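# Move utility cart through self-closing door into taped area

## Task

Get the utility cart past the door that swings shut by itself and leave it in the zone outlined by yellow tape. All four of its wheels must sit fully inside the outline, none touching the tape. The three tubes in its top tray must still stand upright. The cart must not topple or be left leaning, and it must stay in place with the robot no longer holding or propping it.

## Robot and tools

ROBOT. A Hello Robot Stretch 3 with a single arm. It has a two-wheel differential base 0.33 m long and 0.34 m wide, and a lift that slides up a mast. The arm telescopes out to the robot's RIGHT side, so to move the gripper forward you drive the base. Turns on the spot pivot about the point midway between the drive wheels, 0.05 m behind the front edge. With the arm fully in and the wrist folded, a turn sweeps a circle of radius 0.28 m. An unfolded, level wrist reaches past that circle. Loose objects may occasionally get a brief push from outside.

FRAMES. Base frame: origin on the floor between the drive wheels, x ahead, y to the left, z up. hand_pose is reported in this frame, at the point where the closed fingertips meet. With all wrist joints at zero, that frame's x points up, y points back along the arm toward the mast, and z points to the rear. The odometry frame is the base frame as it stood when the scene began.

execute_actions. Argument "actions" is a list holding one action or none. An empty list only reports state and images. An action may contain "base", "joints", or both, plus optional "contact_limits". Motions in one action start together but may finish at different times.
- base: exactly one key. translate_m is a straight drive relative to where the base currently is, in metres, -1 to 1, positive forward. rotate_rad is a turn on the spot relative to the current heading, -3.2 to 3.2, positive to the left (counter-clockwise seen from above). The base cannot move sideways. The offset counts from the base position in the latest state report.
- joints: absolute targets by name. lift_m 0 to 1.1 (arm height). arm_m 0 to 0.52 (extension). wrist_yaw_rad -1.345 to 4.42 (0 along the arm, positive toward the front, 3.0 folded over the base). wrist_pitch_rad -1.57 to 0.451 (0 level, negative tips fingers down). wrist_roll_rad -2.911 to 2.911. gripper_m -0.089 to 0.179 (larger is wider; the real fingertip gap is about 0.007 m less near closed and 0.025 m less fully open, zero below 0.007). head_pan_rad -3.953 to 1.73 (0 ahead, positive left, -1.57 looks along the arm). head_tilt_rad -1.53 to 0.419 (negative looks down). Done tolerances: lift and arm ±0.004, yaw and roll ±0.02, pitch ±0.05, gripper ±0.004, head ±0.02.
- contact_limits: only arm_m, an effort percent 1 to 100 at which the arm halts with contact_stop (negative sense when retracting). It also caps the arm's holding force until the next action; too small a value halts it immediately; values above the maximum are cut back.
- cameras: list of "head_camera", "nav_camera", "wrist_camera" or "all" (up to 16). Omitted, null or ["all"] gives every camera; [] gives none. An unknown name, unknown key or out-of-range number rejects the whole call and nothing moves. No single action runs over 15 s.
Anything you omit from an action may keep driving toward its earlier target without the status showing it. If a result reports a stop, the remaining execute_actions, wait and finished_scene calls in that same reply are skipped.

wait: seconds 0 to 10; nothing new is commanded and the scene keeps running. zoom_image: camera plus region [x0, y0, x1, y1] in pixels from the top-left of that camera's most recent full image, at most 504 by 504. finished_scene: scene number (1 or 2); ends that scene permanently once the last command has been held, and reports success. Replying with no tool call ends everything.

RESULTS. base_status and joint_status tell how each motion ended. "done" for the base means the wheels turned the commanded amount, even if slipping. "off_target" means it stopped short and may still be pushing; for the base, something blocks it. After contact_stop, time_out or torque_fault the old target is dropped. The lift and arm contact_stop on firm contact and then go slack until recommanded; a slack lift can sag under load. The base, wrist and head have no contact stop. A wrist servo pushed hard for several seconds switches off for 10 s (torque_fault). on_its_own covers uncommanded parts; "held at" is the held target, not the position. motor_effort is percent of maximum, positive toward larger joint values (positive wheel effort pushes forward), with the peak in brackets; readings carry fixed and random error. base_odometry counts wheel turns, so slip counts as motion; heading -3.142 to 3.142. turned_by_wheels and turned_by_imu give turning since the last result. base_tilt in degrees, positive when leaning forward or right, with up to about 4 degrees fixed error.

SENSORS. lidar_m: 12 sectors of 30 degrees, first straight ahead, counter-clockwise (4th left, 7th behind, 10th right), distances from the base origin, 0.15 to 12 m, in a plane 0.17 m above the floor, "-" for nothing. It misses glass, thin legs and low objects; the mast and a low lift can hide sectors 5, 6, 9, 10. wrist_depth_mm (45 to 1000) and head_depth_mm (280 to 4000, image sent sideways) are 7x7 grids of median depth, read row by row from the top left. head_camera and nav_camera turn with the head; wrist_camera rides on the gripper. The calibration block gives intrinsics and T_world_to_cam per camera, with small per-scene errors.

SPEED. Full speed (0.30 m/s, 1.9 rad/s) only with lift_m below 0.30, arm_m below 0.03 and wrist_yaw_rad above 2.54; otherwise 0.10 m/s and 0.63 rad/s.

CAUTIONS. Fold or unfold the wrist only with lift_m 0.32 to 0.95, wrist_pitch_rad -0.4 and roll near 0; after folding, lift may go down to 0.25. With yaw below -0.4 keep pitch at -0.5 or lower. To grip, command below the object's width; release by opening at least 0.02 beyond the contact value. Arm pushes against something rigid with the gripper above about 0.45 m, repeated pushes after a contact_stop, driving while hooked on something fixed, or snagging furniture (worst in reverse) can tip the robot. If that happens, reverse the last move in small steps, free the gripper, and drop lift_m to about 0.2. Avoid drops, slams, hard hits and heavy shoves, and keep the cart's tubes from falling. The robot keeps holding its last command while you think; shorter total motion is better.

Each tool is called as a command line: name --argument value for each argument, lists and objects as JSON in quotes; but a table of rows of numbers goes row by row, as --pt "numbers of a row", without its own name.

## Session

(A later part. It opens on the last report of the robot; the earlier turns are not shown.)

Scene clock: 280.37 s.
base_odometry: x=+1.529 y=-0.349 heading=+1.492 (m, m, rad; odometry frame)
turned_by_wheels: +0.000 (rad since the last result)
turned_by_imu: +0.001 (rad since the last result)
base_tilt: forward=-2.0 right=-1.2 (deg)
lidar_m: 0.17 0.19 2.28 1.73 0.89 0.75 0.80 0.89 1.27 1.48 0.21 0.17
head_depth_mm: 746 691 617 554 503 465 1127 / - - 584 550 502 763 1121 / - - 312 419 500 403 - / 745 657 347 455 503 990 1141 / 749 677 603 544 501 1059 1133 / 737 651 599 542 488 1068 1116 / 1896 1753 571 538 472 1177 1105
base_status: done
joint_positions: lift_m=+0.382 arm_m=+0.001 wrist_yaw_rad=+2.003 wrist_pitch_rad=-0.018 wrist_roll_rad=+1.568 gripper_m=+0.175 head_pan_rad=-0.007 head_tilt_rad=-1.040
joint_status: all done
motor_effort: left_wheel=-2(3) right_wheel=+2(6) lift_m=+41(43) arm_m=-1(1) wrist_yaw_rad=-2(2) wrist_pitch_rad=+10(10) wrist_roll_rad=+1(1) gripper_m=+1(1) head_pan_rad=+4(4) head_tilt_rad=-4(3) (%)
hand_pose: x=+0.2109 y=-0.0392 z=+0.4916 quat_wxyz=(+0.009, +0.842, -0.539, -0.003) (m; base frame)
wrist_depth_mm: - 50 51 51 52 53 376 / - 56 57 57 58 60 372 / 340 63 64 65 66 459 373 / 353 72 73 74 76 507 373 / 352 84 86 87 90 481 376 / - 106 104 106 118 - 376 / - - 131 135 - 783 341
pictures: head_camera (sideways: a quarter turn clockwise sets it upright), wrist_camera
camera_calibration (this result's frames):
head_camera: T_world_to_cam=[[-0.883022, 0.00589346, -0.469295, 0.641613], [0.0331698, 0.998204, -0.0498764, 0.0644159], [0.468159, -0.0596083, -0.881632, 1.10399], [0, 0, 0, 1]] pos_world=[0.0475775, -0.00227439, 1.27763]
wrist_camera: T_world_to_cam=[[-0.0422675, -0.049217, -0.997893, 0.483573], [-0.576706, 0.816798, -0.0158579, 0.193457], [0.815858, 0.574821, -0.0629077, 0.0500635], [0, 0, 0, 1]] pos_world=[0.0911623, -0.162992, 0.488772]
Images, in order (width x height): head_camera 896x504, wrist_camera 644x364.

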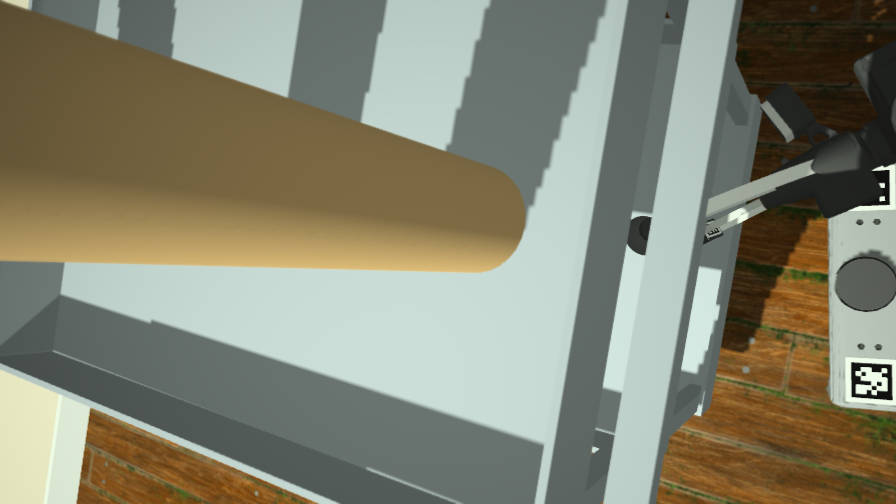

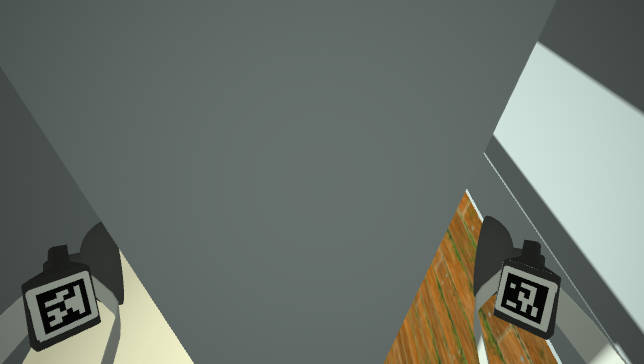

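execute_actions --actions '[{"joints": {"gripper_m": 0.04}}]' --cameras '["wrist_camera"]'

execute_actions --actions '[{"base": {"translate_m": -0.12}}]' --cameras '["head_camera", "wrist_camera"]'

Scene clock: 288.60 s.
base_odometry: x=+1.529 y=-0.349 heading=+1.492 (m, m, rad; odometry frame)
turned_by_wheels: +0.000 (rad since the last result)
turned_by_imu: +0.001 (rad since the last result)
base_tilt: forward=-2.1 right=-1.3 (deg)
lidar_m: 0.17 0.19 2.27 1.73 0.89 0.75 0.80 0.89 1.27 1.48 0.21 0.17
head_depth_mm: 745 689 615 554 502 468 1123 / - - 583 551 501 767 1126 / - - 311 421 499 407 - / 742 658 346 457 502 984 1139 / 749 675 603 543 502 1062 1131 / 740 652 600 542 490 1073 1114 / 1898 1757 571 537 473 1180 1113
base_status: not commanded
joint_positions: lift_m=+0.382 arm_m=+0.001 wrist_yaw_rad=+2.003 wrist_pitch_rad=-0.003 wrist_roll_rad=+1.568 gripper_m=+0.042 head_pan_rad=-0.007 head_tilt_rad=-1.040
joint_status: all done
motor_effort: left_wheel=-2(2) right_wheel=+2(2) lift_m=+39(41) arm_m=-1(1) wrist_yaw_rad=-2(2) wrist_pitch_rad=+2(10) wrist_roll_rad=+1(1) gripper_m=-35(100) head_pan_rad=+3(3) head_tilt_rad=-4(4) (%)
hand_pose: x=+0.2112 y=-0.0391 z=+0.4953 quat_wxyz=(+0.003, +0.842, -0.539, +0.001) (m; base frame)
wrist_depth_mm: - 50 51 51 52 52 369 / - 56 57 57 58 59 379 / 328 63 64 65 65 69 380 / 345 72 73 74 75 492 382 / 356 86 86 87 88 476 382 / 347 100 104 106 108 418 379 / - - 131 134 - 868 350
pictures: wrist_camera
camera_calibration (this result's frames):
wrist_camera: T_world_to_cam=[[-0.0292851, -0.0432149, -0.998636, 0.485187], [-0.576264, 0.817055, -0.0184582, 0.194858], [0.816739, 0.574938, -0.0488307, 0.0427766], [0, 0, 0, 1]] pos_world=[0.0915614, -0.162837, 0.490211]
Images, in order (width x height): wrist_camera 644x364.

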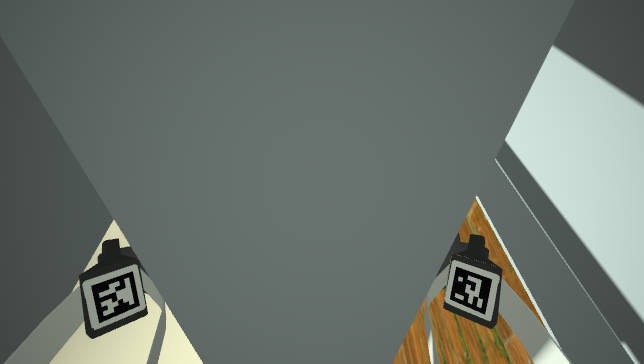

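Scene clock: 291.13 s.
base_odometry: x=+1.520 y=-0.469 heading=+1.492 (m, m, rad; odometry frame)
turned_by_wheels: +0.000 (rad since the last result)
turned_by_imu: +0.001 (rad since the last result)
base_tilt: forward=-2.0 right=-1.2 (deg)
lidar_m: 0.20 0.22 2.30 1.45 0.75 0.65 0.69 0.76 1.06 1.46 0.25 0.20
head_depth_mm: - 668 615 553 509 766 1128 / - 295 366 544 485 937 1123 / - 297 350 465 472 788 - / 759 669 587 531 458 1075 1137 / 755 676 604 544 446 1084 1133 / 1889 650 600 541 438 1169 1118 / 1963 1779 571 530 450 1196 1102
base_status: done
joint_positions: lift_m=+0.382 arm_m=+0.001 wrist_yaw_rad=+1.942 wrist_pitch_rad=-0.004 wrist_roll_rad=+1.573 gripper_m=+0.047 head_pan_rad=-0.006 head_tilt_rad=-1.040
joint_status: not commanded
on_its_own: wrist_yaw_rad is held at +1.941, not at your +2.000, by its stall guard, which is not easing now; gripper_m is held at +0.046, not at your +0.040, by its stall guard, which is not easing now
motor_effort: left_wheel=-1(13) right_wheel=+0(14) lift_m=+38(39) arm_m=+0(0) wrist_yaw_rad=-1(31) wrist_pitch_rad=+2(3) wrist_roll_rad=-2(3) gripper_m=-20(36) head_pan_rad=+4(3) head_tilt_rad=-3(3) (%)
hand_pose: x=+0.2173 y=-0.0534 z=+0.4952 quat_wxyz=(+0.001, +0.826, -0.564, -0.002) (m; base frame)
wrist_depth_mm: 356 74 75 76 77 521 379 / 356 84 83 84 85 562 387 / 355 96 92 94 95 552 381 / 356 460 104 106 109 543 380 / 356 - 119 121 125 506 379 / 354 - 138 141 144 767 380 / 347 - 173 170 - 793 347
pictures: head_camera (sideways: a quarter turn clockwise sets it upright), wrist_camera
camera_calibration (this result's frames):
head_camera: T_world_to_cam=[[-0.883188, 0.00576002, -0.468984, 0.641208], [0.0330001, 0.99821, -0.0498858, 0.0644291], [0.467857, -0.059535, -0.881797, 1.10421], [0, 0, 0, 1]] pos_world=[0.0475693, -0.00226802, 1.27762]
wrist_camera: T_world_to_cam=[[-0.0345838, -0.0362591, -0.998744, 0.486177], [-0.52576, 0.850539, -0.0126729, 0.197954], [0.84993, 0.524661, -0.0484785, 0.0359605], [0, 0, 0, 1]] pos_world=[0.0903264, -0.169607, 0.489819]
Images, in order (width x height): head_camera 896x504, wrist_camera 644x364.

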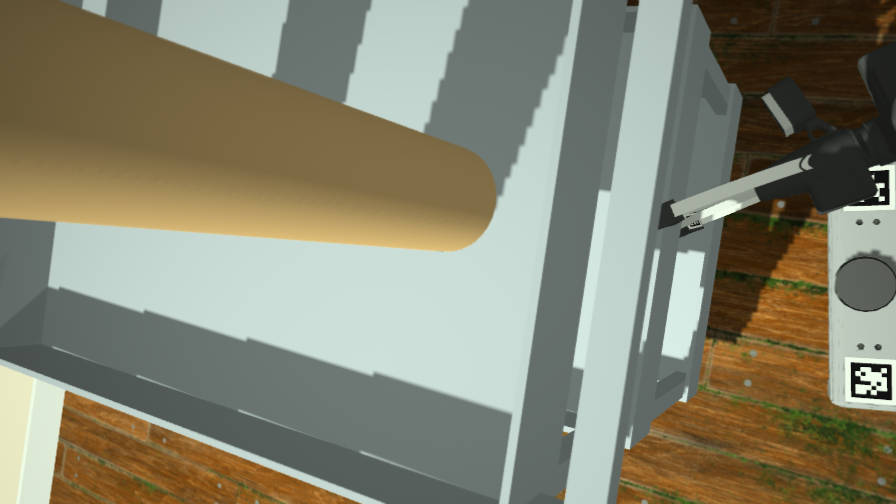

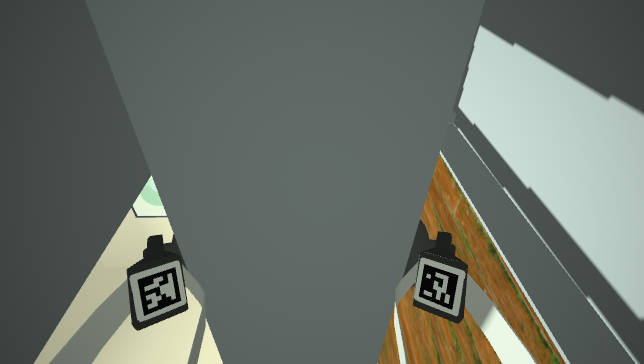

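execute_actions --actions '[{"base": {"translate_m": -0.25}}]' --cameras '["nav_camera", "wrist_camera"]'

Scene clock: 298.53 s.
base_odometry: x=+1.500 y=-0.718 heading=+1.492 (m, m, rad; odometry frame)
turned_by_wheels: +0.000 (rad since the last result)
turned_by_imu: +0.001 (rad since the last result)
base_tilt: forward=-2.0 right=-1.2 (deg)
lidar_m: 0.20 0.22 2.34 0.86 0.46 0.44 0.44 0.49 0.68 1.41 0.26 0.21
head_depth_mm: - 493 613 554 487 1177 1124 / - 297 357 537 472 1019 1126 / 756 313 374 477 458 1067 - / 760 680 606 538 442 1079 1138 / 755 675 602 544 440 1087 1137 / 1938 650 599 540 444 1183 1116 / 2003 1772 571 518 450 1199 1099
base_status: done
joint_positions: lift_m=+0.382 arm_m=+0.001 wrist_yaw_rad=+1.861 wrist_pitch_rad=-0.004 wrist_roll_rad=+1.573 gripper_m=+0.047 head_pan_rad=-0.006 head_tilt_rad=-1.040
joint_status: not commanded
on_its_own: wrist_yaw_rad is held at +1.882, not at your +2.000, by its stall guard, which is not easing now; gripper_m is held at +0.046, not at your +0.040, by its stall guard, which is not easing now; wrist_yaw_rad is at rest, and its effort (+13) is outside its rest range (-12 to +12)
motor_effort: left_wheel=-4(10) right_wheel=+2(9) lift_m=+38(38) arm_m=-1(0) wrist_yaw_rad=+13(26) wrist_pitch_rad=+3(3) wrist_roll_rad=-2(2) gripper_m=-20(20) head_pan_rad=+3(4) head_tilt_rad=-4(3) (%)
hand_pose: x=+0.2240 y=-0.0730 z=+0.4951 quat_wxyz=(+0.002, +0.802, -0.597, -0.002) (m; base frame)
wrist_depth_mm: 360 87 87 88 89 551 376 / 362 96 94 95 97 554 379 / 358 441 102 103 106 542 383 / 359 502 112 114 119 554 387 / 354 495 123 126 130 530 381 / 356 - 138 141 142 476 382 / 346 - 161 160 - 738 366
pictures: nav_camera (sideways: a quarter turn counterclockwise sets it upright), wrist_camera
camera_calibration (this result's frames):
nav_camera: T_world_to_cam=[[0.856762, -0.00172973, 0.515709, -0.6356], [-0.0287683, -0.998598, 0.0444443, -0.00424434], [0.514908, -0.0529143, -0.855611, 1.0672], [0, 0, 0, 1]] pos_world=[-0.00507264, 0.0511321, 1.24108]
wrist_camera: T_world_to_cam=[[-0.0378132, -0.0334318, -0.998725, 0.486513], [-0.45514, 0.890331, -0.012571, 0.205239], [0.889616, 0.454085, -0.0488824, 0.026687], [0, 0, 0, 1]] pos_world=[0.0880681, -0.178584, 0.489777]
Images, in order (width x height): nav_camera 672x504, wrist_camera 644x364.

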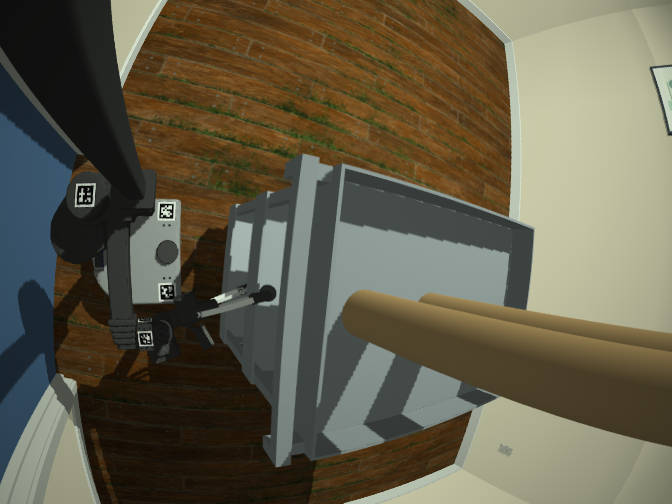

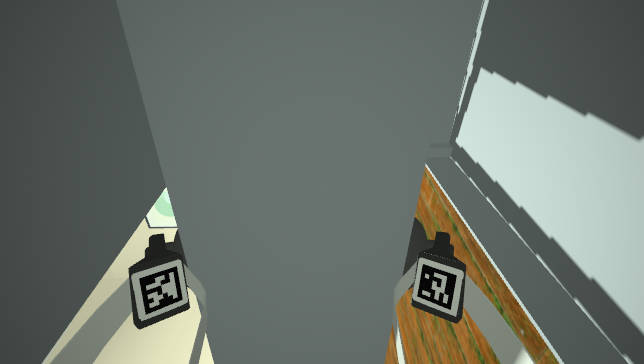

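execute_actions --actions '[{"base": {"rotate_rad": -0.26}, "joints": {"wrist_yaw_rad": 2.06}}]' --cameras '[]'

execute_actions --actions '[{"base": {"translate_m": -0.3}, "joints": {"head_pan_rad": -0.3, "head_tilt_rad": -1.2}}]' --cameras '["nav_camera", "wrist_camera"]'

Scene clock: 313.30 s.
base_odometry: x=+1.500 y=-0.718 heading=+1.232 (m, m, rad; odometry frame)
turned_by_wheels: -0.260 (rad since the last result)
turned_by_imu: -0.259 (rad since the last result)
base_tilt: forward=-2.0 right=-1.2 (deg)
lidar_m: 0.17 0.17 0.21 2.08 0.56 0.46 0.44 0.45 0.58 1.08 0.29 0.19
head_depth_mm: 2084 649 593 553 482 1196 1129 / 747 676 612 551 508 1170 1120 / - 662 597 548 504 1077 - / - - 320 440 504 408 1140 / - - 330 474 500 784 1134 / 733 668 600 541 492 783 1121 / 724 669 596 539 491 482 1104
base_status: done
joint_positions: lift_m=+0.382 arm_m=+0.001 wrist_yaw_rad=+2.078 wrist_pitch_rad=-0.005 wrist_roll_rad=+1.571 gripper_m=+0.047 head_pan_rad=-0.006 head_tilt_rad=-1.040
joint_status: all done
on_its_own: gripper_m is held at +0.046, not at your +0.040, by its stall guard, which is not easing now
motor_effort: left_wheel=+5(5) right_wheel=-8(11) lift_m=+38(38) arm_m=+0(1) wrist_yaw_rad=-12(42) wrist_pitch_rad=+3(3) wrist_roll_rad=-1(3) gripper_m=-21(19) head_pan_rad=+2(3) head_tilt_rad=-3(3) (%)
hand_pose: x=+0.2025 y=-0.0219 z=+0.4950 quat_wxyz=(+0.003, +0.862, -0.507, -0.001) (m; base frame)
wrist_depth_mm: 358 92 90 91 92 547 381 / 356 432 97 98 100 558 376 / 356 470 104 106 108 559 386 / 362 497 114 115 121 548 380 / 359 496 124 127 132 514 378 / 356 - 138 141 142 464 377 / 348 - 159 158 - 751 367
pictures: none
No camera images: the call's "cameras" was empty. Leave "cameras" out to get every camera's image.

Scene clock: 317.67 s.
base_odometry: x=+1.401 y=-1.001 heading=+1.232 (m, m, rad; odometry frame)
turned_by_wheels: +0.000 (rad since the last result)
turned_by_imu: +0.001 (rad since the last result)
base_tilt: forward=-2.1 right=-1.3 (deg)
lidar_m: 0.19 0.19 0.25 0.30 0.28 0.32 0.27 0.27 0.31 0.51 0.29 0.20
head_depth_mm: 1713 1557 510 1316 1286 1201 896 / 1675 574 546 510 1273 1220 - / 619 585 545 454 1241 - - / 630 583 540 468 1123 1209 - / 301 350 452 506 1020 1200 - / - 323 454 501 719 1186 1136 / 296 562 535 499 466 1169 1118
base_status: done
joint_positions: lift_m=+0.382 arm_m=+0.001 wrist_yaw_rad=+1.964 wrist_pitch_rad=-0.009 wrist_roll_rad=+1.572 gripper_m=+0.047 head_pan_rad=-0.294 head_tilt_rad=-1.187
joint_status: all done
on_its_own: wrist_yaw_rad is held at +1.959, not at your +2.060, by its stall guard, which is not easing now; gripper_m is held at +0.046, not at your +0.040, by its stall guard, which is not easing now
motor_effort: left_wheel=-3(26) right_wheel=-1(26) lift_m=+38(38) arm_m=-1(1) wrist_yaw_rad=-3(25) wrist_pitch_rad=+5(5) wrist_roll_rad=-1(2) gripper_m=-19(19) head_pan_rad=-3(26) head_tilt_rad=-5(14) (%)
hand_pose: x=+0.2151 y=-0.0483 z=+0.4940 quat_wxyz=(+0.004, +0.832, -0.555, -0.003) (m; base frame)
wrist_depth_mm: 360 97 95 96 98 546 378 / 358 442 102 103 106 562 381 / 360 477 110 111 116 552 378 / 361 497 118 120 665 555 379 / 357 504 129 130 137 531 385 / 359 - 141 143 145 467 380 / 347 - 159 158 - 760 366
pictures: nav_camera (sideways: a quarter turn counterclockwise sets it upright), wrist_camera
camera_calibration (this result's frames):
nav_camera: T_world_to_cam=[[0.884717, -0.263516, 0.384493, -0.464856], [-0.303949, -0.951516, 0.0472524, -0.00621282], [0.3534, -0.158671, -0.921918, 1.15434], [0, 0, 0, 1]] pos_world=[0.00143589, 0.054751, 1.24323]
wrist_camera: T_world_to_cam=[[-0.0373443, -0.0404577, -0.998483, 0.485369], [-0.543973, 0.838992, -0.0136501, 0.196342], [0.838271, 0.542638, -0.0533395, 0.0408672], [0, 0, 0, 1]] pos_world=[0.0906726, -0.167268, 0.489493]
Images, in order (width x height): nav_camera 672x504, wrist_camera 644x364.

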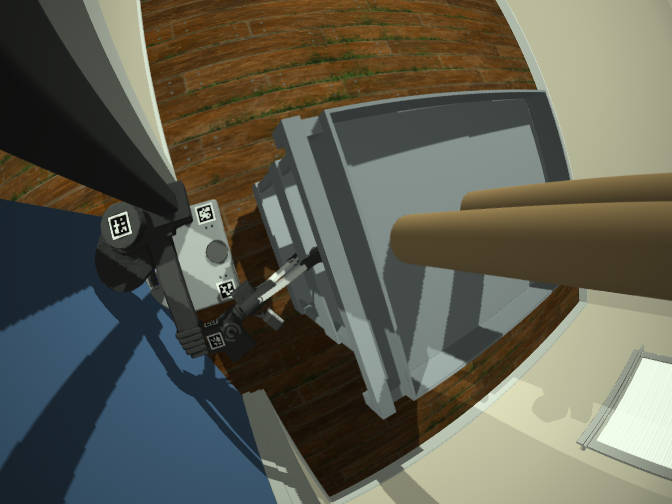

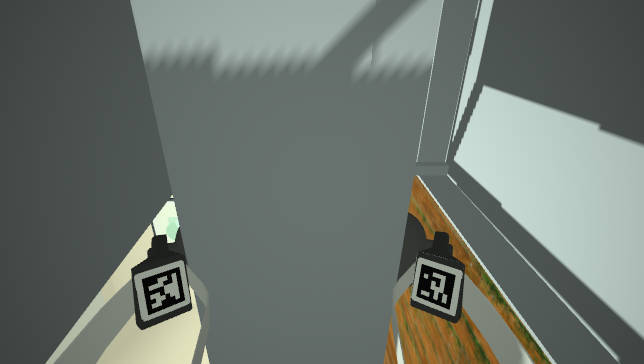

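execute_actions --actions '[{"base": {"translate_m": -0.35}, "joints": {"head_pan_rad": -3.3, "head_tilt_rad": -0.7}}]'

Scene clock: 328.87 s.
base_odometry: x=+1.284 y=-1.331 heading=+1.232 (m, m, rad; odometry frame)
turned_by_wheels: +0.000 (rad since the last result)
turned_by_imu: +0.002 (rad since the last result)
base_tilt: forward=-2.0 right=-1.3 (deg)
lidar_m: 0.20 0.21 0.29 0.49 2.32 2.07 0.29 0.25 0.25 0.28 0.28 0.21
head_depth_mm: 1911 2166 2364 1926 1609 1375 1206 / 1872 2107 2330 1932 1598 1369 1200 / 1820 2060 2278 1907 1595 1367 1216 / 1783 2003 2237 1896 1591 1362 1217 / 1751 1930 2160 1797 1481 687 868 / 292 316 352 397 456 535 645 / - 289 312 346 390 447 522
base_status: done
joint_positions: lift_m=+0.382 arm_m=+0.001 wrist_yaw_rad=+1.884 wrist_pitch_rad=-0.009 wrist_roll_rad=+1.572 gripper_m=+0.047 head_pan_rad=-3.293 head_tilt_rad=-0.704
joint_status: all done
on_its_own: wrist_yaw_rad is held at +1.908, not at your +2.060, by its stall guard, which is still easing; gripper_m is held at +0.046, not at your +0.040, by its stall guard, which is not easing now
motor_effort: left_wheel=-5(10) right_wheel=+0(21) lift_m=+38(38) arm_m=+0(0) wrist_yaw_rad=+15(21) wrist_pitch_rad=+5(5) wrist_roll_rad=-1(1) gripper_m=-19(20) head_pan_rad=-3(40) head_tilt_rad=+1(20) (%)
hand_pose: x=+0.2222 y=-0.0674 z=+0.4940 quat_wxyz=(+0.004, +0.809, -0.588, -0.003) (m; base frame)
wrist_depth_mm: 358 94 93 94 96 560 378 / 361 444 100 101 104 551 376 / 360 473 108 109 114 549 376 / 356 503 117 119 125 559 377 / 358 499 129 131 136 515 375 / 360 - 141 144 146 464 384 / 349 - 162 161 - 742 364
pictures: head_camera (sideways: a quarter turn clockwise sets it upright), nav_camera (sideways: a quarter turn counterclockwise sets it upright), wrist_camera
camera_calibration (this result's frames):
head_camera: T_world_to_cam=[[0.671792, -0.102599, -0.7336, 0.976488], [-0.191634, -0.980718, -0.0383285, 0.0507726], [-0.715522, 0.166332, -0.6785, 0.847101], [0, 0, 0, 1]] pos_world=[-0.0401478, 0.00908045, 1.29306]
nav_camera: T_world_to_cam=[[-0.632477, 0.0926966, 0.769012, -0.956572], [0.185965, 0.981947, 0.0345842, 0.00726513], [-0.751924, 0.164883, -0.638298, 0.792336], [0, 0, 0, 1]] pos_world=[-0.0105846, -0.0491061, 1.24111]
wrist_camera: T_world_to_cam=[[-0.0404568, -0.0374141, -0.998481, 0.485747], [-0.475639, 0.879534, -0.013685, 0.203757], [0.87871, 0.474362, -0.0533788, 0.0317559], [0, 0, 0, 1]] pos_world=[0.0886621, -0.176101, 0.489492]
Images, in order (width x height): head_camera 896x504, nav_camera 672x504, wrist_camera 644x364.

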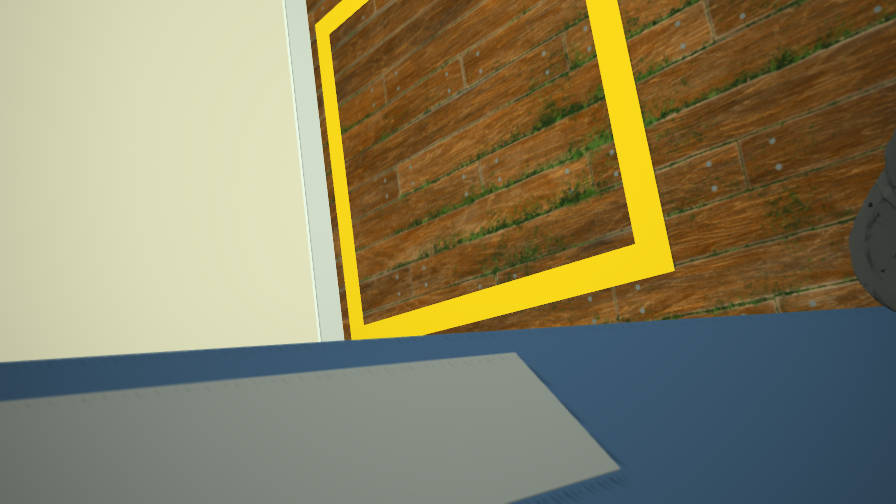

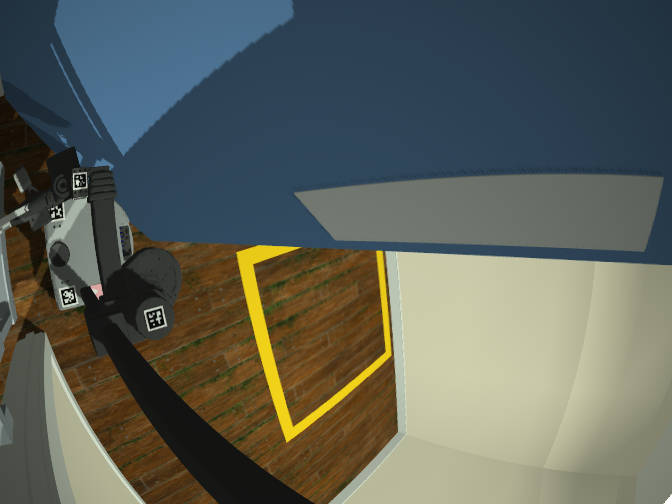

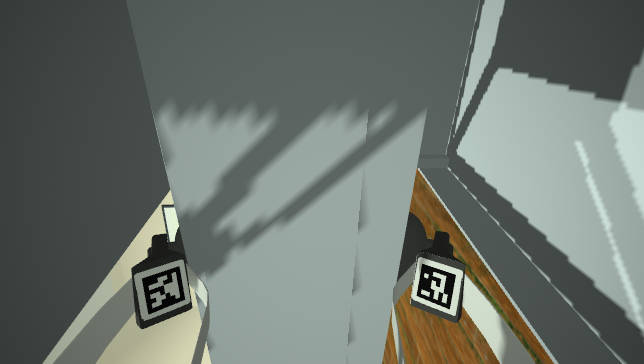

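execute_actions --actions '[{"base": {"translate_m": -0.3}, "joints": {"head_pan_rad": -0.2, "head_tilt_rad": -1.1}}]' --cameras '[]'

execute_actions --actions '[{"base": {"rotate_rad": -0.25}, "joints": {"wrist_yaw_rad": 1.95}}]' --cameras '["nav_camera"]'

Scene clock: 375.30 s.
base_odometry: x=+1.184 y=-1.614 heading=+1.232 (m, m, rad; odometry frame)
turned_by_wheels: +0.000 (rad since the last result)
turned_by_imu: +0.002 (rad since the last result)
base_tilt: forward=-2.1 right=-1.3 (deg)
lidar_m: 0.21 0.23 0.61 1.38 2.30 1.76 1.65 0.24 0.23 0.24 0.27 0.22
head_depth_mm: 696 645 591 537 777 818 667 / 707 652 587 535 743 1119 - / - 330 466 528 517 1202 - / 288 328 414 512 464 1189 - / 705 631 572 530 733 1167 - / 714 636 576 527 483 1172 1119 / 696 634 574 525 473 1184 1105
base_status: done
joint_positions: lift_m=+0.382 arm_m=+0.001 wrist_yaw_rad=+1.804 wrist_pitch_rad=-0.009 wrist_roll_rad=+1.570 gripper_m=+0.047 head_pan_rad=-0.207 head_tilt_rad=-1.087
joint_status: all done
on_its_own: wrist_yaw_rad is held at +1.816, not at your +2.060, by its stall guard, which is not easing now; gripper_m is held at +0.046, not at your +0.040, by its stall guard, which is not easing now
motor_effort: left_wheel=-3(9) right_wheel=-1(15) lift_m=+38(38) arm_m=-1(1) wrist_yaw_rad=+8(21) wrist_pitch_rad=+5(5) wrist_roll_rad=+0(0) gripper_m=-20(20) head_pan_rad=+4(43) head_tilt_rad=-4(24) (%)
hand_pose: x=+0.2277 y=-0.0873 z=+0.4940 quat_wxyz=(+0.004, +0.785, -0.620, -0.002) (m; base frame)
wrist_depth_mm: 363 94 92 93 95 545 379 / 364 440 99 101 103 554 376 / 362 471 107 109 113 548 380 / 360 501 117 118 125 557 382 / 358 505 128 129 137 519 383 / 358 - 142 145 148 464 372 / 352 529 162 162 519 530 364
pictures: none
No camera images: the call's "cameras" was empty. Leave "cameras" out to get every camera's image.

Scene clock: 376.63 s.
base_odometry: x=+1.184 y=-1.614 heading=+0.982 (m, m, rad; odometry frame)
turned_by_wheels: -0.250 (rad since the last result)
turned_by_imu: -0.248 (rad since the last result)
base_tilt: forward=-2.0 right=-1.3 (deg)
lidar_m: 0.18 0.18 0.23 0.83 2.25 1.99 1.66 1.65 0.23 0.23 0.27 0.20
head_depth_mm: 828 815 555 537 674 698 645 / 1922 618 587 536 832 978 - / 690 646 584 533 508 1214 - / 722 625 567 525 447 1171 - / - 300 362 498 432 1154 - / - 301 403 520 459 1017 1121 / 690 626 575 523 488 819 1105
base_status: done
joint_positions: lift_m=+0.382 arm_m=+0.001 wrist_yaw_rad=+1.977 wrist_pitch_rad=-0.009 wrist_roll_rad=+1.568 gripper_m=+0.047 head_pan_rad=-0.207 head_tilt_rad=-1.087
joint_status: wrist_yaw_rad off_target (ended at +1.977, target +1.950)
on_its_own: gripper_m is held at +0.046, not at your +0.040, by its stall guard, which is not easing now; wrist_yaw_rad is at rest, and its effort (-17) is outside its rest range (-12 to +12)
motor_effort: left_wheel=+5(6) right_wheel=-10(19) lift_m=+38(38) arm_m=+0(0) wrist_yaw_rad=-17(32) wrist_pitch_rad=+5(5) wrist_roll_rad=+1(1) gripper_m=-19(19) head_pan_rad=+3(4) head_tilt_rad=-4(5) (%)
hand_pose: x=+0.2138 y=-0.0452 z=+0.4939 quat_wxyz=(+0.005, +0.835, -0.550, -0.001) (m; base frame)
wrist_depth_mm: 360 440 98 99 101 550 378 / 356 469 104 105 108 547 374 / 362 477 111 113 117 554 378 / 355 507 119 121 701 546 379 / 357 508 130 131 137 536 382 / 359 471 140 142 146 493 378 / 348 533 156 157 558 532 364
pictures: nav_camera (sideways: a quarter turn counterclockwise sets it upright)
camera_calibration (this result's frames):
nav_camera: T_world_to_cam=[[0.862037, -0.176838, 0.474995, -0.582597], [-0.224717, -0.973364, 0.0454463, -0.00435085], [0.454306, -0.145916, -0.878814, 1.09772], [0, 0, 0, 1]] pos_world=[0.00254081, 0.0529148, 1.24162]
Images, in order (width x height): nav_camera 672x504.

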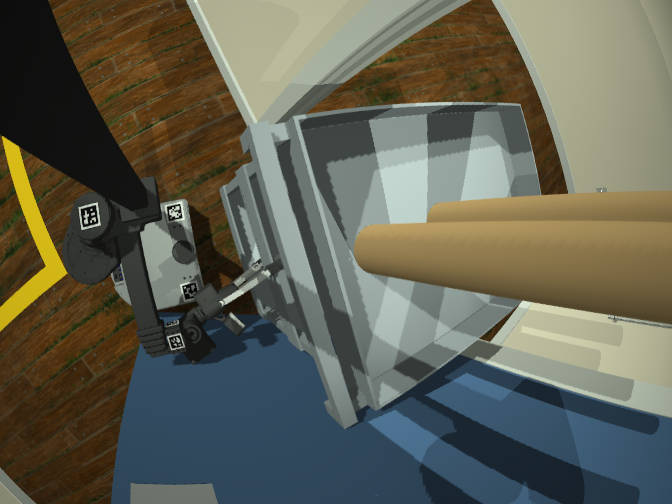

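execute_actions --actions '[{"base": {"translate_m": -0.25}}]' --cameras '["nav_camera"]'

Scene clock: 386.70 s.
base_odometry: x=+1.046 y=-1.822 heading=+0.982 (m, m, rad; odometry frame)
turned_by_wheels: +0.000 (rad since the last result)
turned_by_imu: +0.001 (rad since the last result)
base_tilt: forward=-2.1 right=-1.3 (deg)
lidar_m: 0.20 0.21 0.78 1.25 2.17 1.71 1.42 1.41 1.58 0.27 0.27 0.20
head_depth_mm: 670 610 581 537 641 761 1120 / 701 651 586 535 524 1022 - / 714 640 585 534 499 1206 - / - 311 400 518 468 1175 - / - 309 399 516 451 1168 - / 699 629 577 526 436 1152 1124 / 709 634 575 524 426 1173 1106
base_status: done
joint_positions: lift_m=+0.382 arm_m=+0.001 wrist_yaw_rad=+1.940 wrist_pitch_rad=-0.009 wrist_roll_rad=+1.569 gripper_m=+0.047 head_pan_rad=-0.207 head_tilt_rad=-1.087
joint_status: not commanded
on_its_own: gripper_m is held at +0.046, not at your +0.040, by its stall guard, which is not easing now; wrist_yaw_rad moved -0.037 to your old target +1.950
motor_effort: left_wheel=+0(8) right_wheel=-4(18) lift_m=+38(38) arm_m=+0(1) wrist_yaw_rad=+8(21) wrist_pitch_rad=+5(6) wrist_roll_rad=+1(1) gripper_m=-19(20) head_pan_rad=+4(4) head_tilt_rad=-5(4) (%)
hand_pose: x=+0.2173 y=-0.0539 z=+0.4938 quat_wxyz=(+0.005, +0.825, -0.565, -0.002) (m; base frame)
wrist_depth_mm: 360 88 87 88 89 544 378 / 364 97 94 96 99 548 380 / 357 434 104 105 109 559 375 / 357 504 114 116 122 554 379 / 362 683 128 129 138 518 374 / 355 693 144 147 151 463 375 / 350 761 168 169 762 757 362
pictures: nav_camera (sideways: a quarter turn counterclockwise sets it upright)
camera_calibration (this result's frames):
nav_camera: T_world_to_cam=[[0.862038, -0.176838, 0.474993, -0.582595], [-0.224717, -0.973364, 0.0454464, -0.00435089], [0.454305, -0.145916, -0.878815, 1.09772], [0, 0, 0, 1]] pos_world=[0.00254071, 0.0529149, 1.24162]
Images, in order (width x height): nav_camera 672x504.

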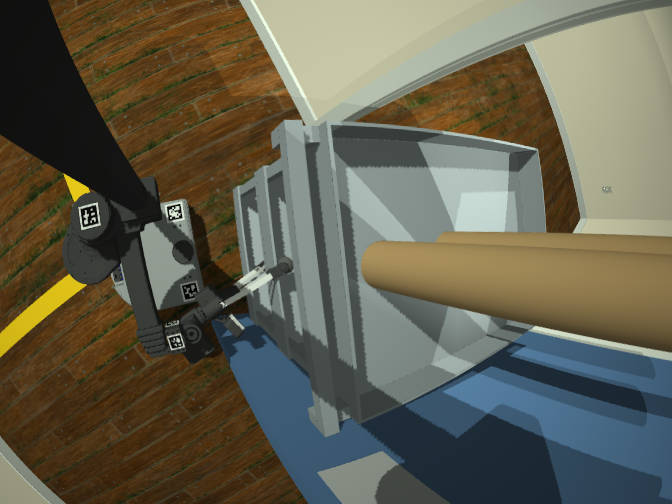

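execute_actions --actions '[{"base": {"rotate_rad": -0.25}, "joints": {"wrist_yaw_rad": 2.1}}]' --cameras '[]'

execute_actions --actions '[{"base": {"translate_m": -0.25}}]' --cameras '["nav_camera"]'

Scene clock: 392.33 s.
base_odometry: x=+1.046 y=-1.822 heading=+0.733 (m, m, rad; odometry frame)
turned_by_wheels: -0.250 (rad since the last result)
turned_by_imu: -0.248 (rad since the last result)
base_tilt: forward=-2.1 right=-1.2 (deg)
lidar_m: 0.17 0.17 0.21 0.94 2.18 2.12 1.50 1.42 1.45 1.66 0.28 0.19
head_depth_mm: 431 464 496 489 582 1205 1116 / 520 556 564 536 712 1164 - / 632 621 586 532 497 1202 - / 687 643 584 531 435 1172 - / 717 632 558 509 469 1117 - / - - 324 443 490 981 1121 / - - 333 524 483 478 1100
base_status: done
joint_positions: lift_m=+0.382 arm_m=+0.001 wrist_yaw_rad=+2.134 wrist_pitch_rad=-0.009 wrist_roll_rad=+1.565 gripper_m=+0.047 head_pan_rad=-0.207 head_tilt_rad=-1.087
joint_status: wrist_yaw_rad off_target (ended at +2.134, target +2.100)
on_its_own: gripper_m is held at +0.046, not at your +0.040, by its stall guard, which is not easing now; wrist_yaw_rad is at rest, and its effort (-21) is outside its rest range (-12 to +12)
motor_effort: left_wheel=+7(6) right_wheel=-8(18) lift_m=+38(38) arm_m=+0(1) wrist_yaw_rad=-21(39) wrist_pitch_rad=+5(5) wrist_roll_rad=+3(3) gripper_m=-19(19) head_pan_rad=+4(3) head_tilt_rad=-4(5) (%)
hand_pose: x=+0.1951 y=-0.0097 z=+0.4938 quat_wxyz=(+0.006, +0.876, -0.483, +0.000) (m; base frame)
wrist_depth_mm: 357 90 89 90 92 560 381 / 364 437 97 98 100 548 375 / 364 472 105 106 109 550 379 / 357 508 115 117 124 555 375 / 362 546 128 129 138 521 384 / 359 715 143 146 150 467 372 / 351 744 163 166 784 763 365
pictures: none
No camera images: the call's "cameras" was empty. Leave "cameras" out to get every camera's image.

Scene clock: 395.87 s.
base_odometry: x=+0.860 y=-1.989 heading=+0.733 (m, m, rad; odometry frame)
turned_by_wheels: +0.000 (rad since the last result)
turned_by_imu: +0.001 (rad since the last result)
base_tilt: forward=-1.9 right=-1.2 (deg)
lidar_m: 0.19 0.19 0.25 1.22 2.05 1.82 1.28 1.21 1.24 1.63 0.29 0.20
head_depth_mm: 467 517 554 539 1262 1210 1126 / 565 606 587 537 811 1210 - / 689 646 584 533 498 1223 - / 720 623 576 525 455 1175 - / - 300 363 500 431 1159 - / - 301 395 520 455 1061 1123 / 696 625 574 524 480 1142 1110
base_status: done
joint_positions: lift_m=+0.382 arm_m=+0.001 wrist_yaw_rad=+2.011 wrist_pitch_rad=-0.009 wrist_roll_rad=+1.572 gripper_m=+0.047 head_pan_rad=-0.207 head_tilt_rad=-1.087
joint_status: not commanded
on_its_own: wrist_yaw_rad is held at +2.037, not at your +2.100, by its stall guard, which is still easing; gripper_m is held at +0.046, not at your +0.040, by its stall guard, which is not easing now
motor_effort: left_wheel=-1(6) right_wheel=-3(18) lift_m=+38(38) arm_m=+0(0) wrist_yaw_rad=+16(28) wrist_pitch_rad=+6(5) wrist_roll_rad=-1(3) gripper_m=-19(19) head_pan_rad=+4(3) head_tilt_rad=-5(5) (%)
hand_pose: x=+0.2103 y=-0.0374 z=+0.4938 quat_wxyz=(+0.004, +0.844, -0.536, -0.003) (m; base frame)
wrist_depth_mm: 354 95 93 94 96 543 369 / 358 433 100 101 104 542 377 / 354 468 108 110 115 549 374 / 358 496 118 120 635 551 377 / 363 510 130 132 139 522 380 / 358 934 144 147 149 471 379 / 348 860 163 163 940 751 361
pictures: nav_camera (sideways: a quarter turn counterclockwise sets it upright)
camera_calibration (this result's frames):
nav_camera: T_world_to_cam=[[0.86205, -0.176841, 0.474971, -0.582566], [-0.224716, -0.973364, 0.0454469, -0.00435157], [0.454283, -0.145911, -0.878827, 1.09774], [0, 0, 0, 1]] pos_world=[0.00253923, 0.0529152, 1.24162]
Images, in order (width x height): nav_camera 672x504.

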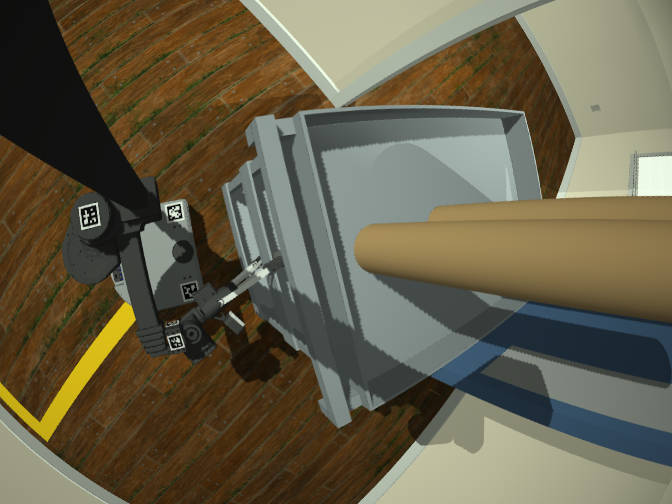

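execute_actions --actions '[{"base": {"rotate_rad": -0.25}, "joints": {"wrist_yaw_rad": 2.2}}]' --cameras '[]'

execute_actions --actions '[{"base": {"translate_m": -0.3}}]' --cameras '["nav_camera"]'

Scene clock: 405.40 s.
base_odometry: x=+0.860 y=-1.989 heading=+0.483 (m, m, rad; odometry frame)
turned_by_wheels: -0.250 (rad since the last result)
turned_by_imu: -0.248 (rad since the last result)
base_tilt: forward=-2.0 right=-1.3 (deg)
lidar_m: 0.15 0.15 0.17 1.03 1.69 2.04 1.44 1.21 1.21 1.37 1.72 0.19
head_depth_mm: 1728 1726 1570 487 1289 1216 1124 / 1732 1709 562 531 1258 1213 - / 447 537 569 534 520 1213 - / 520 607 582 531 457 1169 - / 627 642 578 528 491 1041 - / 702 637 351 428 484 456 1115 / - - 301 385 482 408 1091
base_status: done
joint_positions: lift_m=+0.382 arm_m=+0.001 wrist_yaw_rad=+2.225 wrist_pitch_rad=-0.010 wrist_roll_rad=+1.570 gripper_m=+0.047 head_pan_rad=-0.207 head_tilt_rad=-1.087
joint_status: wrist_yaw_rad off_target (ended at +2.225, target +2.200)
on_its_own: gripper_m is held at +0.046, not at your +0.040, by its stall guard, which is not easing now; wrist_yaw_rad is at rest, and its effort (-16) is outside its rest range (-12 to +12)
motor_effort: left_wheel=+6(7) right_wheel=-6(15) lift_m=+38(38) arm_m=+0(1) wrist_yaw_rad=-16(40) wrist_pitch_rad=+6(6) wrist_roll_rad=+0(3) gripper_m=-19(19) head_pan_rad=+3(2) head_tilt_rad=-5(3) (%)
hand_pose: x=+0.1818 y=+0.0094 z=+0.4936 quat_wxyz=(+0.005, +0.897, -0.442, -0.002) (m; base frame)
wrist_depth_mm: 361 97 95 96 98 536 372 / 357 439 102 103 106 550 374 / 355 468 109 111 117 544 376 / 362 499 119 121 645 556 381 / 363 545 130 132 139 523 379 / 355 891 143 146 149 474 374 / 350 942 161 163 953 742 364
pictures: none
No camera images: the call's "cameras" was empty. Leave "cameras" out to get every camera's image.

Scene clock: 409.77 s.
base_odometry: x=+0.594 y=-2.129 heading=+0.483 (m, m, rad; odometry frame)
turned_by_wheels: +0.000 (rad since the last result)
turned_by_imu: +0.001 (rad since the last result)
base_tilt: forward=-2.0 right=-1.3 (deg)
lidar_m: 0.17 0.17 0.20 1.25 1.82 1.82 1.20 1.01 1.01 1.14 0.33 0.19
head_depth_mm: 1879 1739 1566 488 1293 1206 1125 / 1926 1718 565 542 1258 1203 - / 1911 617 584 533 523 1214 - / 685 643 583 532 443 1167 - / 707 632 558 510 468 1080 - / - - 327 448 489 770 1122 / - - 336 524 482 440 1107
base_status: done
joint_positions: lift_m=+0.382 arm_m=+0.001 wrist_yaw_rad=+2.100 wrist_pitch_rad=-0.010 wrist_roll_rad=+1.573 gripper_m=+0.047 head_pan_rad=-0.207 head_tilt_rad=-1.087
joint_status: not commanded
on_its_own: wrist_yaw_rad is held at +2.093, not at your +2.200, by its stall guard, which is not easing now; gripper_m is held at +0.046, not at your +0.040, by its stall guard, which is not easing now
motor_effort: left_wheel=+2(7) right_wheel=+1(14) lift_m=+38(38) arm_m=+0(0) wrist_yaw_rad=-5(28) wrist_pitch_rad=+6(6) wrist_roll_rad=-2(2) gripper_m=-18(18) head_pan_rad=+3(3) head_tilt_rad=-5(4) (%)
hand_pose: x=+0.1995 y=-0.0170 z=+0.4936 quat_wxyz=(+0.004, +0.868, -0.497, -0.003) (m; base frame)
wrist_depth_mm: 361 437 100 101 103 547 378 / 361 470 106 107 112 556 372 / 364 470 114 116 120 554 374 / 362 505 121 124 714 553 373 / 357 513 132 133 139 536 383 / 358 499 143 146 149 481 377 / 348 - 158 160 - 729 366
pictures: nav_camera (sideways: a quarter turn counterclockwise sets it upright)
camera_calibration (this result's frames):
nav_camera: T_world_to_cam=[[0.862052, -0.176841, 0.474967, -0.582561], [-0.224716, -0.973364, 0.045447, -0.00435168], [0.454279, -0.14591, -0.878829, 1.09774], [0, 0, 0, 1]] pos_world=[0.00253897, 0.0529152, 1.24162]
Images, in order (width x height): nav_camera 672x504.

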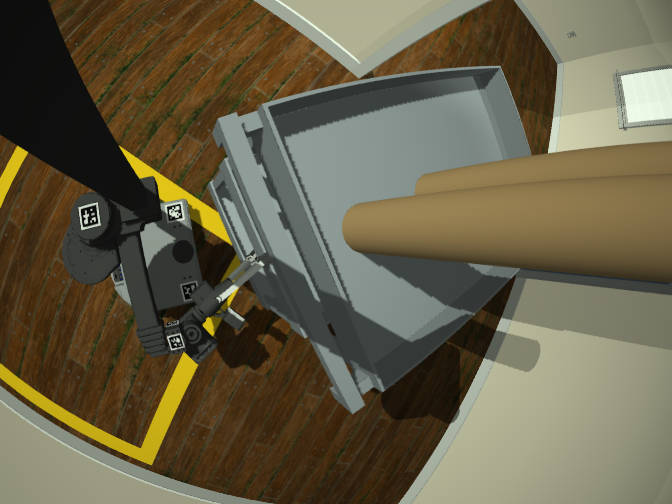

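execute_actions --actions '[{"base": {"rotate_rad": -0.12}, "joints": {"wrist_yaw_rad": 2.12}}]' --cameras '[]'

execute_actions --actions '[{"base": {"translate_m": -0.5}}]' --cameras '["nav_camera"]'

Scene clock: 426.60 s.
base_odometry: x=+0.594 y=-2.129 heading=+0.363 (m, m, rad; odometry frame)
turned_by_wheels: -0.120 (rad since the last result)
turned_by_imu: -0.118 (rad since the last result)
base_tilt: forward=-2.0 right=-1.2 (deg)
lidar_m: 0.16 0.15 0.17 1.19 1.76 1.82 1.30 1.02 1.01 1.08 1.60 0.19
head_depth_mm: 1876 1729 1566 493 1309 1213 1124 / 1889 1727 550 536 1269 1207 - / 1926 1715 575 535 836 1210 - / 1900 616 582 531 450 1172 - / 680 639 581 522 485 1049 - / 695 628 331 426 485 454 1111 / - - 307 442 483 414 1092
base_status: done
joint_positions: lift_m=+0.382 arm_m=+0.001 wrist_yaw_rad=+2.141 wrist_pitch_rad=-0.010 wrist_roll_rad=+1.571 gripper_m=+0.047 head_pan_rad=-0.207 head_tilt_rad=-1.087
joint_status: wrist_yaw_rad off_target (ended at +2.141, target +2.120)
on_its_own: gripper_m is held at +0.046, not at your +0.040, by its stall guard, which is not easing now; wrist_yaw_rad is at rest, and its effort (-13) is outside its rest range (-12 to +12)
motor_effort: left_wheel=+4(7) right_wheel=-7(13) lift_m=+38(38) arm_m=+0(0) wrist_yaw_rad=-13(16) wrist_pitch_rad=+6(6) wrist_roll_rad=-1(2) gripper_m=-18(19) head_pan_rad=+3(2) head_tilt_rad=-3(4) (%)
hand_pose: x=+0.1941 y=-0.0082 z=+0.4936 quat_wxyz=(+0.005, +0.877, -0.480, -0.002) (m; base frame)
wrist_depth_mm: 365 464 107 108 112 553 378 / 358 472 113 115 118 553 380 / 363 503 119 121 745 553 375 / 359 545 126 128 770 557 378 / 360 531 133 135 140 540 377 / 356 470 142 144 147 497 379 / 345 - 152 154 - 440 377
pictures: none
No camera images: the call's "cameras" was empty. Leave "cameras" out to get every camera's image.

Scene clock: 432.63 s.
base_odometry: x=+0.127 y=-2.306 heading=+0.363 (m, m, rad; odometry frame)
turned_by_wheels: +0.000 (rad since the last result)
turned_by_imu: +0.002 (rad since the last result)
base_tilt: forward=-2.0 right=-1.2 (deg)
lidar_m: 0.18 0.19 0.23 1.50 1.44 1.42 0.93 0.72 0.72 0.77 0.30 0.20
head_depth_mm: 1945 1723 553 532 1280 1210 1129 / 1935 613 587 542 849 1208 - / 689 646 585 532 755 1218 - / 717 625 574 525 463 1172 - / - 301 365 505 436 1152 - / - 301 396 521 463 1045 1124 / 692 624 574 524 487 824 1101
base_status: done
joint_positions: lift_m=+0.382 arm_m=+0.001 wrist_yaw_rad=+1.993 wrist_pitch_rad=-0.011 wrist_roll_rad=+1.572 gripper_m=+0.047 head_pan_rad=-0.207 head_tilt_rad=-1.087
joint_status: not commanded
on_its_own: wrist_yaw_rad is held at +2.014, not at your +2.120, by its stall guard, which is not easing now; gripper_m is held at +0.046, not at your +0.040, by its stall guard, which is not easing now; wrist_yaw_rad is at rest, and its effort (+13) is outside its rest range (-12 to +12)
motor_effort: left_wheel=-1(6) right_wheel=-1(12) lift_m=+38(38) arm_m=+0(1) wrist_yaw_rad=+13(26) wrist_pitch_rad=+6(6) wrist_roll_rad=-1(2) gripper_m=-18(18) head_pan_rad=+3(3) head_tilt_rad=-4(4) (%)
hand_pose: x=+0.2122 y=-0.0416 z=+0.4934 quat_wxyz=(+0.005, +0.839, -0.543, -0.003) (m; base frame)
wrist_depth_mm: 359 440 99 101 103 546 378 / 360 481 106 107 111 558 379 / 365 468 114 115 120 550 379 / 363 508 122 124 752 552 381 / 361 508 132 135 140 522 376 / 360 - 144 147 150 494 381 / 350 - 160 162 - 761 359
pictures: nav_camera (sideways: a quarter turn counterclockwise sets it upright)
camera_calibration (this result's frames):
nav_camera: T_world_to_cam=[[0.862052, -0.176841, 0.474967, -0.582561], [-0.224716, -0.973364, 0.045447, -0.00435168], [0.454279, -0.14591, -0.878829, 1.09774], [0, 0, 0, 1]] pos_world=[0.00253897, 0.0529152, 1.24162]
Images, in order (width x height): nav_camera 672x504.

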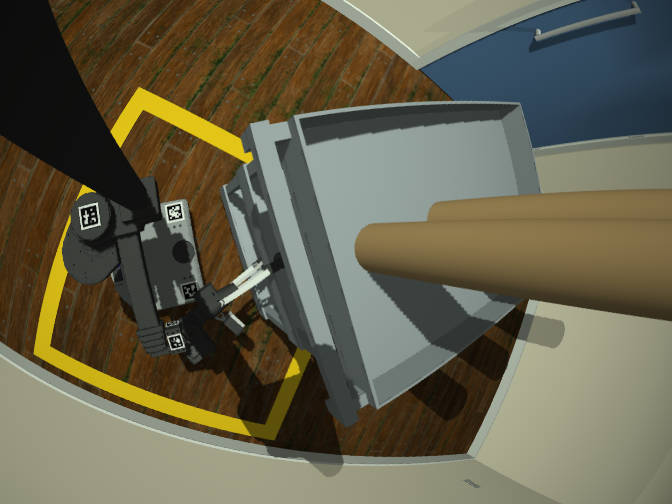

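execute_actions --actions '[{"base": {"translate_m": -0.42}}]' --cameras '["nav_camera"]'

Scene clock: 441.60 s.
base_odometry: x=-0.266 y=-2.456 heading=+0.363 (m, m, rad; odometry frame)
turned_by_wheels: +0.000 (rad since the last result)
turned_by_imu: +0.002 (rad since the last result)
base_tilt: forward=-2.0 right=-1.3 (deg)
lidar_m: 0.21 0.22 1.64 1.39 1.09 1.08 0.61 0.48 0.47 0.51 0.27 0.21
head_depth_mm: 687 626 591 539 1263 1211 1126 / 719 652 588 536 524 1206 - / 690 619 577 533 515 1209 - / - 313 398 507 486 1170 - / 288 337 456 523 474 1170 - / 712 639 576 526 466 1166 1118 / 706 633 574 523 446 1177 1105
base_status: done
joint_positions: lift_m=+0.382 arm_m=+0.001 wrist_yaw_rad=+1.892 wrist_pitch_rad=-0.011 wrist_roll_rad=+1.572 gripper_m=+0.047 head_pan_rad=-0.207 head_tilt_rad=-1.087
joint_status: not commanded
on_its_own: wrist_yaw_rad is held at +1.916, not at your +2.120, by its stall guard, which is still easing; gripper_m is held at +0.046, not at your +0.040, by its stall guard, which is not easing now
motor_effort: left_wheel=-2(7) right_wheel=-2(12) lift_m=+38(38) arm_m=+0(0) wrist_yaw_rad=+15(21) wrist_pitch_rad=+6(6) wrist_roll_rad=-1(1) gripper_m=-18(18) head_pan_rad=+3(3) head_tilt_rad=-4(5) (%)
hand_pose: x=+0.2215 y=-0.0654 z=+0.4934 quat_wxyz=(+0.005, +0.811, -0.585, -0.003) (m; base frame)
wrist_depth_mm: 360 90 89 91 92 554 378 / 360 99 97 98 101 545 378 / 360 479 105 107 113 549 375 / 363 506 116 118 608 548 379 / 352 - 129 131 139 518 375 / 360 - 146 149 152 461 383 / 347 - 171 170 - 764 359
pictures: nav_camera (sideways: a quarter turn counterclockwise sets it upright)
camera_calibration (this result's frames):
nav_camera: T_world_to_cam=[[0.862057, -0.176842, 0.474958, -0.582549], [-0.224716, -0.973364, 0.0454472, -0.00435195], [0.45427, -0.145909, -0.878834, 1.09775], [0, 0, 0, 1]] pos_world=[0.00253836, 0.0529153, 1.24162]
Images, in order (width x height): nav_camera 672x504.

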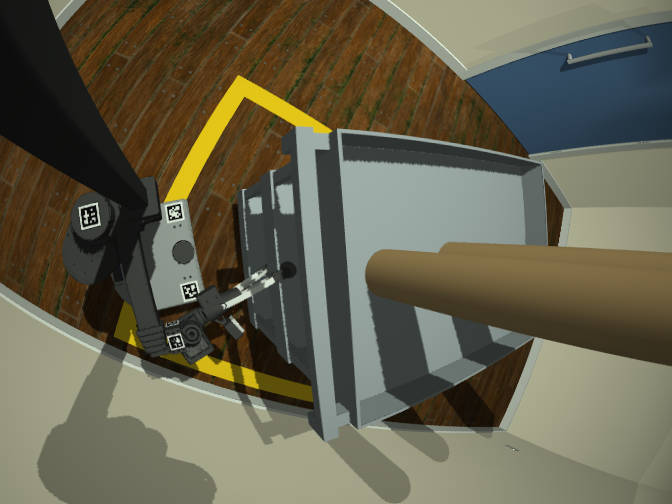

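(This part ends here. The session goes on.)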